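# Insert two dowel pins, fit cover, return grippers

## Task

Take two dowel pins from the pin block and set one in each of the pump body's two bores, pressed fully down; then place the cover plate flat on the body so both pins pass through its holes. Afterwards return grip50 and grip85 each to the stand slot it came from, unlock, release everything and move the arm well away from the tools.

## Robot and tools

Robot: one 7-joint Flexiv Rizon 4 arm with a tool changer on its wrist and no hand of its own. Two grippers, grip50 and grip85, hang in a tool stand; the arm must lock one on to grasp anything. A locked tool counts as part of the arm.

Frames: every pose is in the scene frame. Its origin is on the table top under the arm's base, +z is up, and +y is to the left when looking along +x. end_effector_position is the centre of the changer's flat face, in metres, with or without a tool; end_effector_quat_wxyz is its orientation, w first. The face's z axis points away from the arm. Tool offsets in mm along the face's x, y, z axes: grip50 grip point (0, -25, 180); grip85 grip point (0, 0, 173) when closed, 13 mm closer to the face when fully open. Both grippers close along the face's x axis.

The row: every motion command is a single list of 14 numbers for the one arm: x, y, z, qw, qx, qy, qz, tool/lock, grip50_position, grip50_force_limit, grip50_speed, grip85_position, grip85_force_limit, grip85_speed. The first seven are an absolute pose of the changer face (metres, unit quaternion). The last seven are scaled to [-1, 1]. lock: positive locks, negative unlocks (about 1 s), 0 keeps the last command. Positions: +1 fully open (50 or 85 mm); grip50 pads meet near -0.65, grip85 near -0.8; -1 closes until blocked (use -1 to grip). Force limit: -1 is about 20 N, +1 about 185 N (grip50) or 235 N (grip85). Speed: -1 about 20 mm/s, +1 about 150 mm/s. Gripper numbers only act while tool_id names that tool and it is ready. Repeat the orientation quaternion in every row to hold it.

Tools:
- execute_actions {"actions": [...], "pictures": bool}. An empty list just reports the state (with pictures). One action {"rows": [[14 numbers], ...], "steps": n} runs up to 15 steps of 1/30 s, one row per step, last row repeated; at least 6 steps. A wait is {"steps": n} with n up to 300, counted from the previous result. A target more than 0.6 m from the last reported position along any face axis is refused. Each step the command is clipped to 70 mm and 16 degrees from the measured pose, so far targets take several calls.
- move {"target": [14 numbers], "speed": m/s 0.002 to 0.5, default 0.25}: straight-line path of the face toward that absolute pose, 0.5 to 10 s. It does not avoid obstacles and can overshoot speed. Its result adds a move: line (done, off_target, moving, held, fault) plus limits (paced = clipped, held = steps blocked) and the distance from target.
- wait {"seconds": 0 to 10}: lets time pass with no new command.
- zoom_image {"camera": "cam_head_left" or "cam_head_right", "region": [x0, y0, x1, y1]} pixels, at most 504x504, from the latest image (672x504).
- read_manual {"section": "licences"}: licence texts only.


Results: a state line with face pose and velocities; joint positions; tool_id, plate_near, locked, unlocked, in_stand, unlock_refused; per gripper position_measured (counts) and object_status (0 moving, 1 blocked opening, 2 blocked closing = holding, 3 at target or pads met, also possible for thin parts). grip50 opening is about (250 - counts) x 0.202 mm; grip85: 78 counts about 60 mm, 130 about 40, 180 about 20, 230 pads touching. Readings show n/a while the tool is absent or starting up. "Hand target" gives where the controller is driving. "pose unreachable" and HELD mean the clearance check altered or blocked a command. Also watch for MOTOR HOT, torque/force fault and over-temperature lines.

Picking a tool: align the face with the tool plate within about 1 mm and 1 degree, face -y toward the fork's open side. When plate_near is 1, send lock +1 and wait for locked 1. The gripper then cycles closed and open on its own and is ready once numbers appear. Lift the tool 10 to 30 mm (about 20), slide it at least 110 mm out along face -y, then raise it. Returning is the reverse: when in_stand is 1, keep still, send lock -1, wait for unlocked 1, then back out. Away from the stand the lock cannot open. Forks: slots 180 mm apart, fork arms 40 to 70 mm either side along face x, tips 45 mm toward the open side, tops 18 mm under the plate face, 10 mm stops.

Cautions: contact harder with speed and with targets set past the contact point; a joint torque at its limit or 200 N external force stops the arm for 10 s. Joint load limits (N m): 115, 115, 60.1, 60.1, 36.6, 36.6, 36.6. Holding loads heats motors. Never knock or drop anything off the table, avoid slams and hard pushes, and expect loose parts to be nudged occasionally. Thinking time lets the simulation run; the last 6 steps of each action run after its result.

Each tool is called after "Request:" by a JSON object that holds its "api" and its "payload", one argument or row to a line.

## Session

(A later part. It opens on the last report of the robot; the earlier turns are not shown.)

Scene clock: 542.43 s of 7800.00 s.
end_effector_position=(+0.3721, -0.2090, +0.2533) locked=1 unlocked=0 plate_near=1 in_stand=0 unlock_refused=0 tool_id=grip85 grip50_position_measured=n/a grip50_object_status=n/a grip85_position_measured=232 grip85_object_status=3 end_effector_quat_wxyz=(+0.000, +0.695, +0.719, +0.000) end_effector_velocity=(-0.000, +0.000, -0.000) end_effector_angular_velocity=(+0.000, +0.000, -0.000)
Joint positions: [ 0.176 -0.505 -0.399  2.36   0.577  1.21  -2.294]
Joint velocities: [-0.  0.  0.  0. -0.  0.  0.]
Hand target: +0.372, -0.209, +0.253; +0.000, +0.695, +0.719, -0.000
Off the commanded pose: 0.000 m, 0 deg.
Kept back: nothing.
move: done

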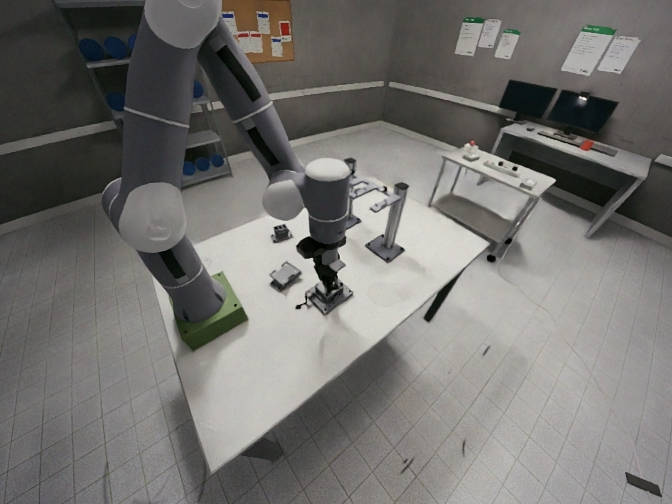

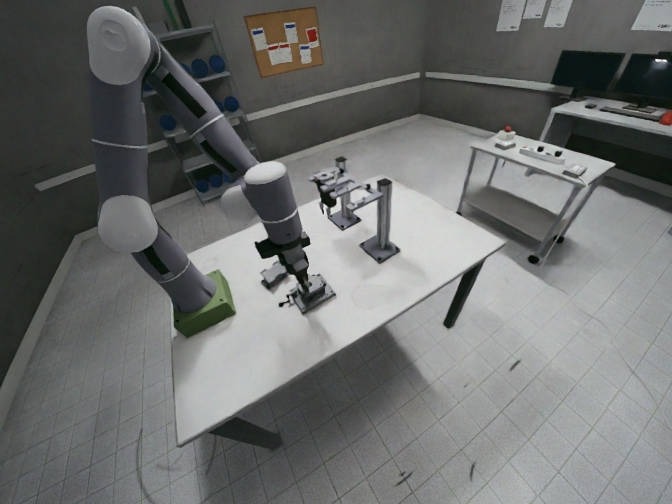

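One firmer press, then return the tool.

Request:
{"api": "move", "payload": {
  "target": [0.372,-0.209,0.2513,0,0.695,0.719,0,0,1,-0.3,0,-1,-0.3,0],
  "speed": 0.003
}}

Request:
{"api": "move", "payload": {
  "target": [0.372,-0.209,0.30,0,0.695,0.719,0,0,1,-0.3,0,-1,-0.3,0],
  "speed": 0.08
}}

Request:
{"api": "move", "payload": {
  "target": [0.519,-0.104,0.323,0,0.69,0.7236,0,0,1,-0.3,0,1,-0.3,0]
}}

Request:
{"api": "move", "payload": {
  "target": [0.649,-0.0977,0.323,0,0.69,0.7236,0,0,1,-0.3,0,1,-0.3,0],
  "speed": 0.08
}}

Request:
{"api": "move", "payload": {
  "target": [0.649,-0.0977,0.302,0,0.69,0.7236,0,0,1,-0.3,0,1,-0.3,0],
  "speed": 0.02
}}

Request:
{"api": "move", "payload": {
  "target": [0.649,-0.0977,0.302,0,0.69,0.7236,0,-1,1,-0.3,0,1,-0.3,0]
}}

Request:
{"api": "wait", "payload": {
  "seconds": 0.6
}}

Request:
{"api": "zoom_image", "payload": {
  "camera": "cam_head_left",
  "region": [305,265,355,305]
}}

Scene clock: 543.80 s of 7800.00 s.
end_effector_position=(+0.3724, -0.2094, +0.2530) locked=1 unlocked=0 plate_near=1 in_stand=0 unlock_refused=0 tool_id=grip85 grip50_position_measured=n/a grip50_object_status=n/a grip85_position_measured=232 grip85_object_status=3 end_effector_quat_wxyz=(+0.001, +0.695, +0.719, +0.002) end_effector_velocity=(-0.000, +0.000, -0.000) end_effector_angular_velocity=(-0.000, +0.000, +0.001)
Joint positions: [ 0.171 -0.506 -0.395  2.359  0.58   1.214 -2.296]
Joint velocities: [-0.    -0.     0.001  0.    -0.     0.    -0.   ]
Hand target: +0.372, -0.209, +0.251; -0.000, +0.695, +0.719, -0.000
Off the commanded pose: 0.002 m, 0 deg.
Kept back: nothing.
move: done

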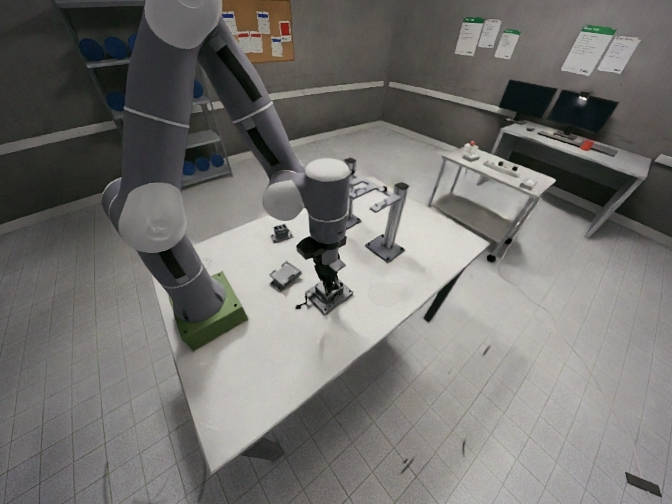

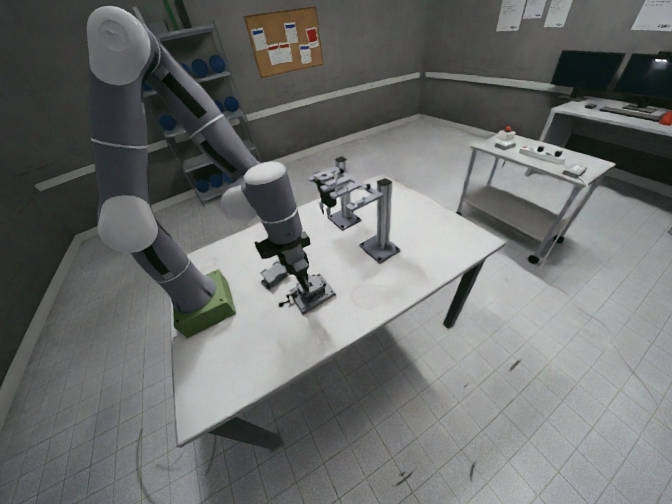

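Scene clock: 544.67 s of 7800.00 s.
end_effector_position=(+0.3721, -0.2090, +0.3001) locked=1 unlocked=0 plate_near=1 in_stand=0 unlock_refused=0 tool_id=grip85 grip50_position_measured=n/a grip50_object_status=n/a grip85_position_measured=232 grip85_object_status=3 end_effector_quat_wxyz=(+0.000, +0.695, +0.719, +0.000) end_effector_velocity=(-0.000, -0.000, -0.000) end_effector_angular_velocity=(+0.000, +0.001, +0.000)
Joint positions: [ 0.27  -0.336 -0.527  2.431  0.406  1.125 -2.172]
Joint velocities: [-0.001 -0.001  0.001 -0.    -0.    -0.    -0.   ]
Hand target: +0.372, -0.209, +0.300; -0.000, +0.695, +0.719, +0.000
Off the commanded pose: 0.000 m, 0 deg.
Kept back: nothing.
move: done

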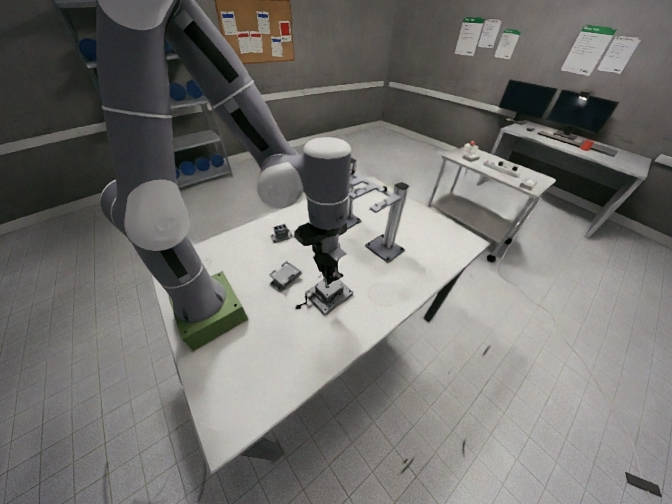

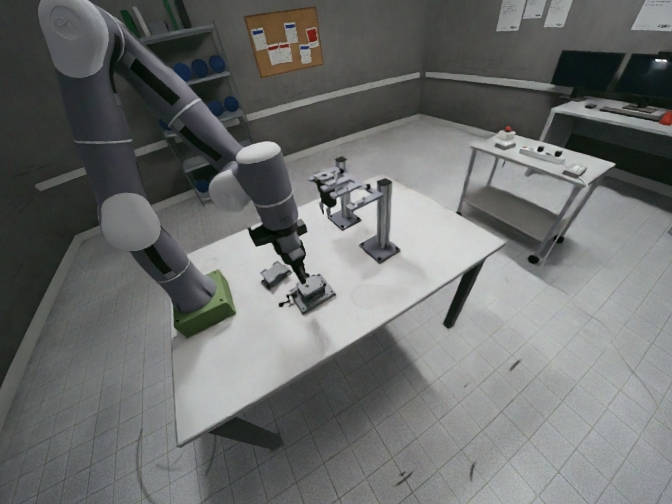

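Scene clock: 546.10 s of 7800.00 s.
end_effector_position=(+0.5189, -0.1040, +0.3231) locked=1 unlocked=0 plate_near=1 in_stand=0 unlock_refused=0 tool_id=grip85 grip50_position_measured=n/a grip50_object_status=n/a grip85_position_measured=3 grip85_object_status=3 end_effector_quat_wxyz=(-0.000, +0.690, +0.724, +0.000) end_effector_velocity=(-0.000, -0.000, +0.000) end_effector_angular_velocity=(-0.000, +0.000, -0.001)
Joint positions: [ 0.446 -0.436 -0.487  2.134  0.345  0.929 -1.864]
Joint velocities: [ 0.     0.    -0.     0.    -0.     0.     0.001]
Hand target: +0.519, -0.104, +0.323; -0.001, +0.690, +0.724, +0.000
Off the commanded pose: 0.000 m, 0 deg.
Kept back: nothing.
move: done

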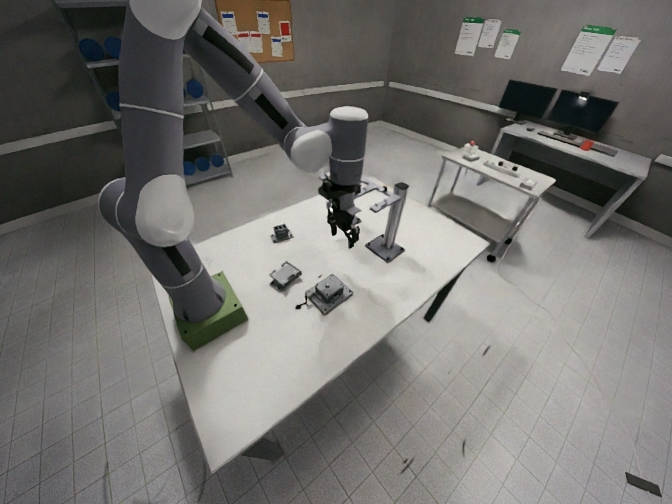

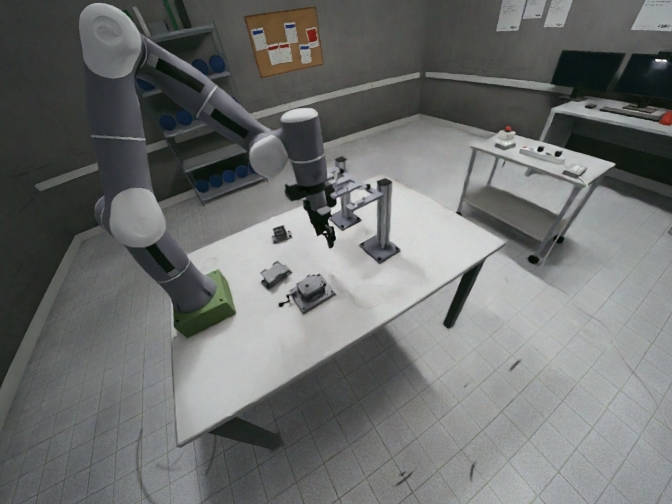

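Scene clock: 548.00 s of 7800.00 s.
end_effector_position=(+0.6491, -0.0978, +0.3232) locked=1 unlocked=0 plate_near=1 in_stand=0 unlock_refused=0 tool_id=grip85 grip50_position_measured=n/a grip50_object_status=n/a grip85_position_measured=3 grip85_object_status=3 end_effector_quat_wxyz=(+0.000, +0.690, +0.724, +0.000) end_effector_velocity=(+0.000, +0.000, -0.000) end_effector_angular_velocity=(-0.000, -0.000, +0.001)
Joint positions: [ 0.351 -0.67  -0.443  1.704  0.369  0.725 -1.838]
Joint velocities: [ 0. -0. -0. -0. -0.  0. -0.]
Hand target: +0.649, -0.098, +0.323; -0.000, +0.690, +0.724, +0.000
Off the commanded pose: 0.000 m, 0 deg.
Kept back: nothing.
move: done

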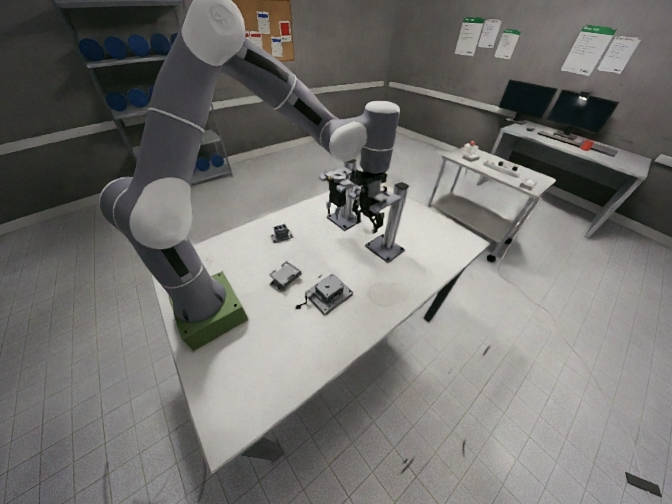

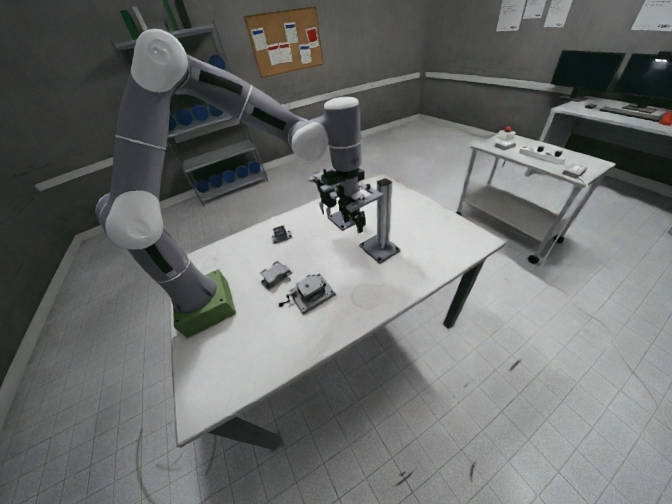

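Scene clock: 549.30 s of 7800.00 s.
end_effector_position=(+0.6493, -0.0977, +0.3026) locked=1 unlocked=0 plate_near=1 in_stand=1 unlock_refused=0 tool_id=grip85 grip50_position_measured=n/a grip50_object_status=n/a grip85_position_measured=3 grip85_object_status=3 end_effector_quat_wxyz=(+0.000, +0.690, +0.724, +0.000) end_effector_velocity=(-0.000, +0.000, -0.000) end_effector_angular_velocity=(+0.000, +0.001, -0.000)
Joint positions: [ 0.341 -0.708 -0.428  1.701  0.387  0.76  -1.848]
Joint velocities: [-0.    -0.     0.001  0.     0.     0.     0.   ]
Hand target: +0.649, -0.098, +0.302; -0.000, +0.690, +0.724, +0.000
Off the commanded pose: 0.001 m, 0 deg.
Kept back: nothing.
move: done

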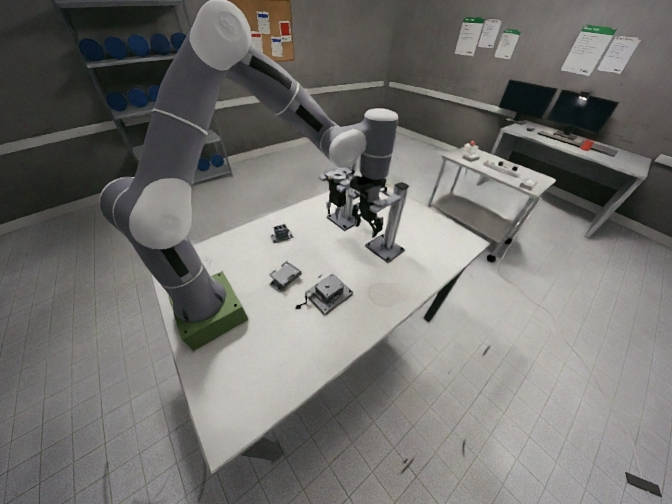

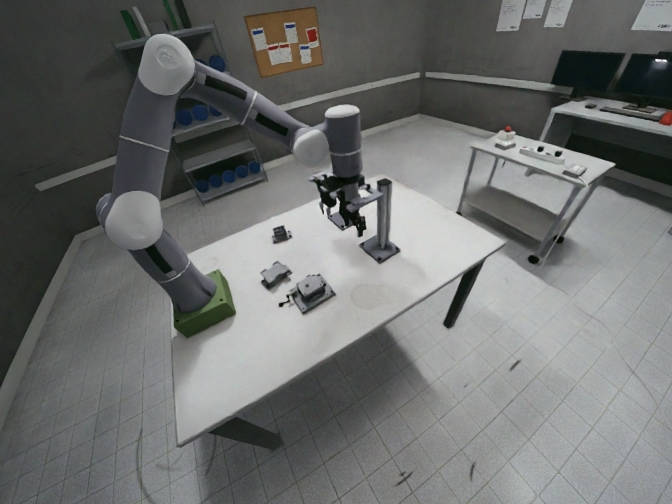

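Scene clock: 550.00 s of 7800.00 s.
end_effector_position=(+0.6492, -0.0977, +0.3024) locked=0 unlocked=0 plate_near=1 in_stand=1 unlock_refused=0 tool_id=none grip50_position_measured=n/a grip50_object_status=n/a grip85_position_measured=n/a grip85_object_status=n/a end_effector_quat_wxyz=(+0.000, +0.690, +0.724, +0.000) end_effector_velocity=(+0.000, +0.000, +0.000) end_effector_angular_velocity=(+0.000, -0.000, +0.001)
Joint positions: [ 0.341 -0.709 -0.428  1.701  0.387  0.76  -1.848]
Joint velocities: [-0.     0.     0.    -0.    -0.     0.    -0.001]
Hand target: +0.649, -0.098, +0.302; +0.000, +0.690, +0.724, -0.000
Off the commanded pose: 0.000 m, 0 deg.
Kept back: nothing.
move: done

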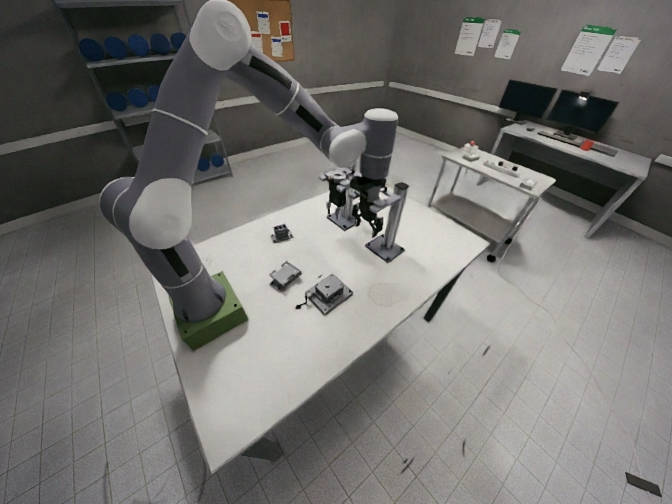

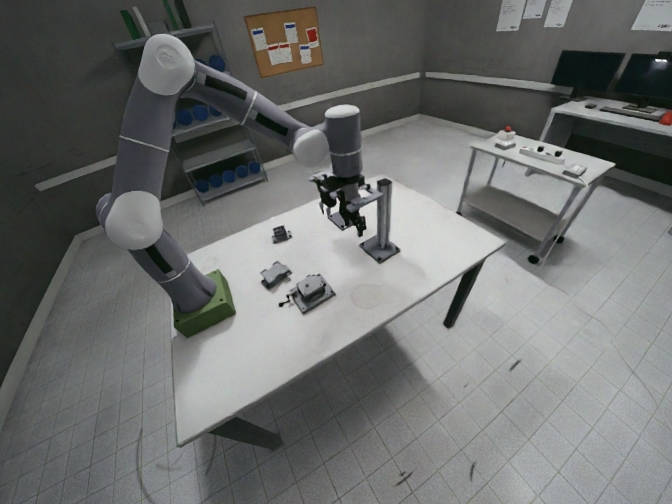

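Scene clock: 550.60 s of 7800.00 s.
end_effector_position=(+0.6492, -0.0977, +0.3024) locked=0 unlocked=1 plate_near=1 in_stand=1 unlock_refused=0 tool_id=none grip50_position_measured=n/a grip50_object_status=n/a grip85_position_measured=n/a grip85_object_status=n/a end_effector_quat_wxyz=(+0.000, +0.690, +0.724, +0.000) end_effector_velocity=(+0.000, -0.000, +0.000) end_effector_angular_velocity=(+0.000, -0.000, -0.001)
Joint positions: [ 0.341 -0.709 -0.428  1.701  0.387  0.76  -1.848]
Joint velocities: [-0.     0.     0.    -0.     0.    -0.     0.001]
Hand target: +0.649, -0.098, +0.302; +0.000, +0.690, +0.724, -0.000
Off the commanded pose: 0.000 m, 0 deg.
Kept back: nothing.
Steps of this call (steps 1 to 18: nothing new was sent). Readings (end_effector_position | what the end effector reports):
1: (+0.6492, -0.0977, +0.3024) | locked=0 unlocked=0 plate_near=1 in_stand=1 unlock_refused=0 tool_id=none grip50_position_measured=n/a grip50_object_status=n/a grip85_position_measured=n/a grip85_object_status=n/a
2: (+0.6492, -0.0977, +0.3024) | locked=0 unlocked=0 plate_near=1 in_stand=1 unlock_refused=0 tool_id=none grip50_position_measured=n/a grip50_object_status=n/a grip85_position_measured=n/a grip85_object_status=n/a
4: (+0.6492, -0.0977, +0.3024) | locked=0 unlocked=1 plate_near=1 in_stand=1 unlock_refused=0 tool_id=none grip50_position_measured=n/a grip50_object_status=n/a grip85_position_measured=n/a grip85_object_status=n/a
8: (+0.6492, -0.0977, +0.3024) | locked=0 unlocked=1 plate_near=1 in_stand=1 unlock_refused=0 tool_id=none grip50_position_measured=n/a grip50_object_status=n/a grip85_position_measured=n/a grip85_object_status=n/a
18: the state above

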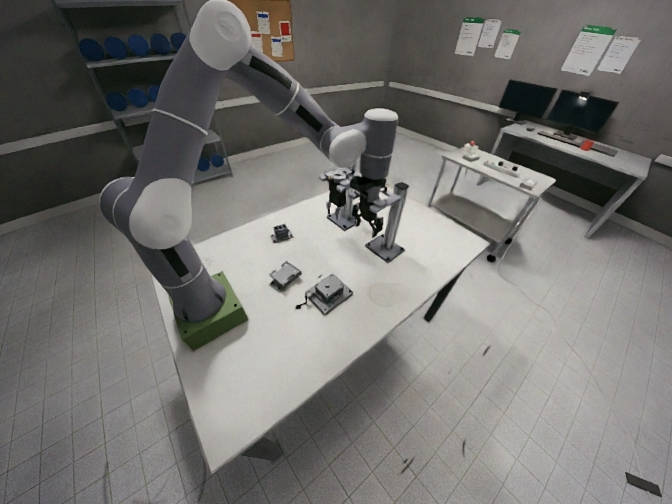

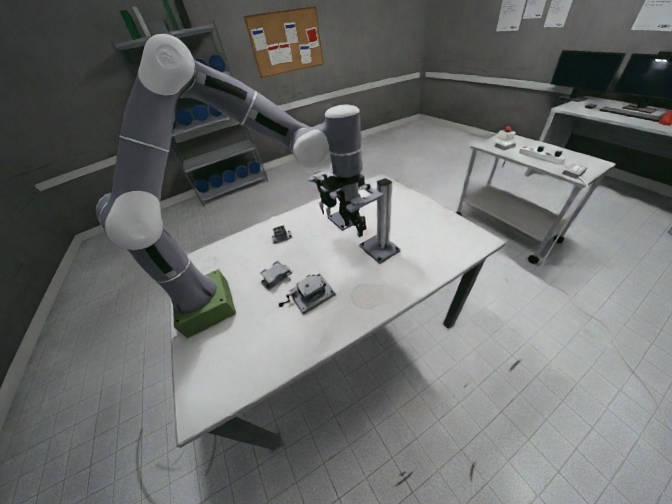

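Region (305, 265, 355, 305) of cam_head_left's 672x504 image, scaled by 10.080, with more detail than that image has; it fills the top 403 rows of this view, and the rest is white.

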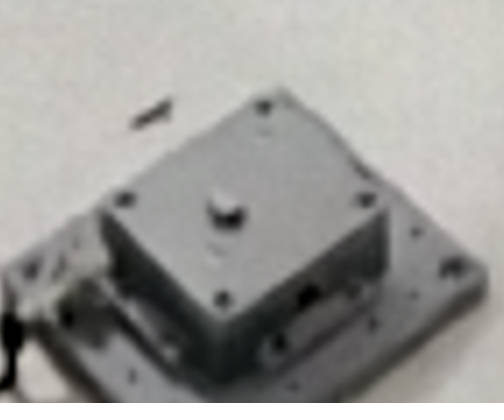

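Request:
{"api": "move", "payload": {
  "target": [0.649,-0.0977,0.36,0,0.69,0.7236,0,0,1,-0.3,0,1,-0.3,0],
  "speed": 0.1
}}

Request:
{"api": "move", "payload": {
  "target": [0.42,-0.05,0.42,0,0.69,0.7236,0,0,1,-0.3,0,1,-0.3,0]
}}

Request:
{"api": "finished_scene", "payload": {
  "scene": 2
}}

Scene clock: 551.90 s of 7800.00 s.
end_effector_position=(+0.6490, -0.0977, +0.3602) locked=0 unlocked=1 plate_near=0 in_stand=0 unlock_refused=0 tool_id=none grip50_position_measured=n/a grip50_object_status=n/a grip85_position_measured=n/a grip85_object_status=n/a end_effector_quat_wxyz=(+0.000, +0.690, +0.724, +0.000) end_effector_velocity=(-0.000, +0.000, -0.000) end_effector_angular_velocity=(+0.000, +0.000, -0.000)
Joint positions: [ 0.365 -0.603 -0.463  1.704  0.332  0.663 -1.817]
Joint velocities: [-0. -0.  0.  0.  0.  0.  0.]
Hand target: +0.649, -0.098, +0.360; +0.000, +0.690, +0.724, -0.000
Off the commanded pose: 0.000 m, 0 deg.
Kept back: nothing.
move: done

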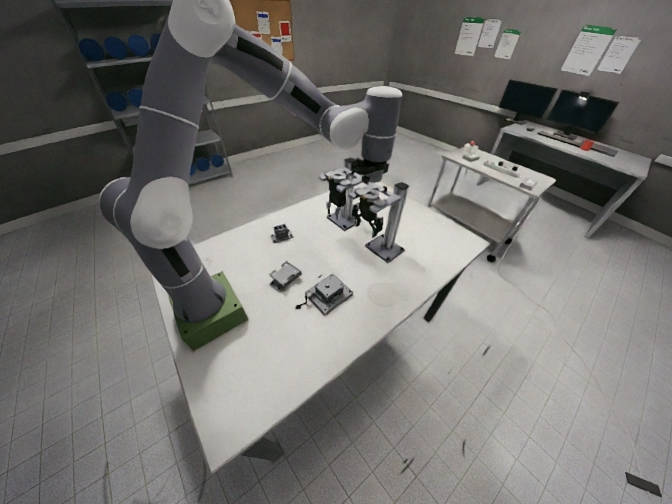

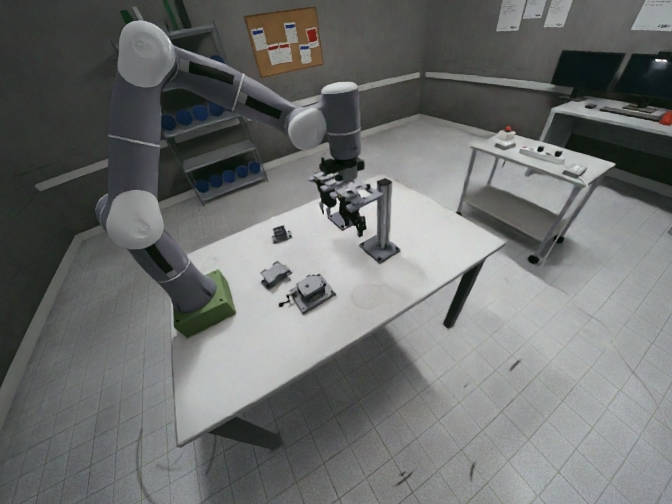

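Scene clock: 553.30 s of 7800.00 s.
end_effector_position=(+0.4198, -0.0501, +0.4199) locked=0 unlocked=1 plate_near=0 in_stand=0 unlock_refused=0 tool_id=none grip50_position_measured=n/a grip50_object_status=n/a grip85_position_measured=n/a grip85_object_status=n/a end_effector_quat_wxyz=(+0.000, +0.690, +0.724, -0.000) end_effector_velocity=(+0.000, -0.000, -0.000) end_effector_angular_velocity=(-0.001, +0.001, -0.001)
Joint positions: [ 0.543  0.117 -0.444  2.464 -0.068  0.79  -1.434]
Joint velocities: [ 0.    -0.001 -0.001 -0.    -0.     0.     0.   ]
Hand target: +0.420, -0.050, +0.420; +0.000, +0.690, +0.724, -0.000
Off the commanded pose: 0.000 m, 0 deg.
Kept back: nothing.
move: done

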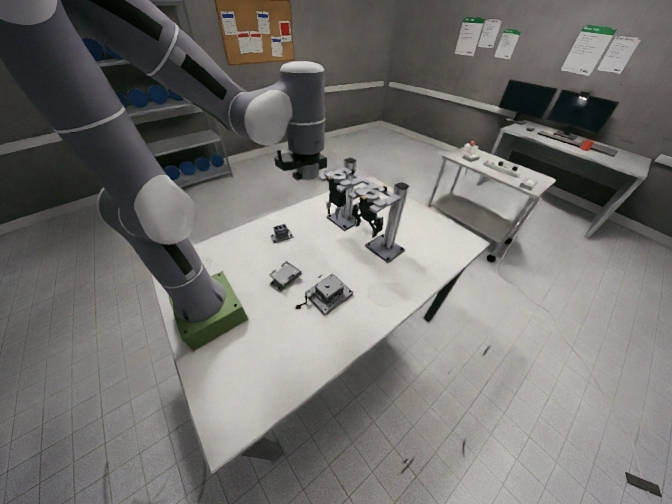

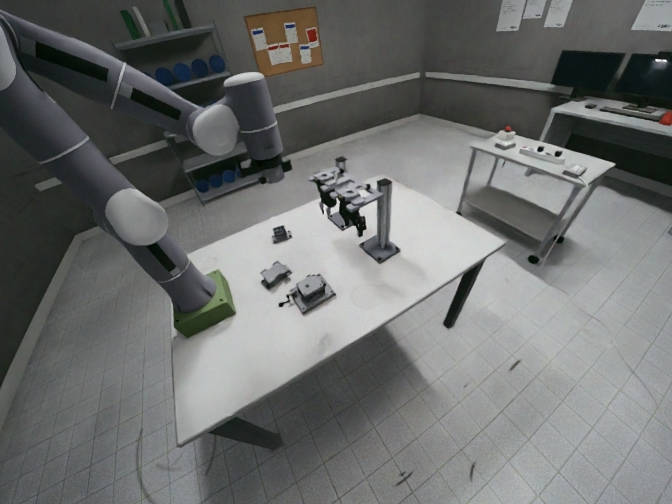

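The scene is finished: the task was done.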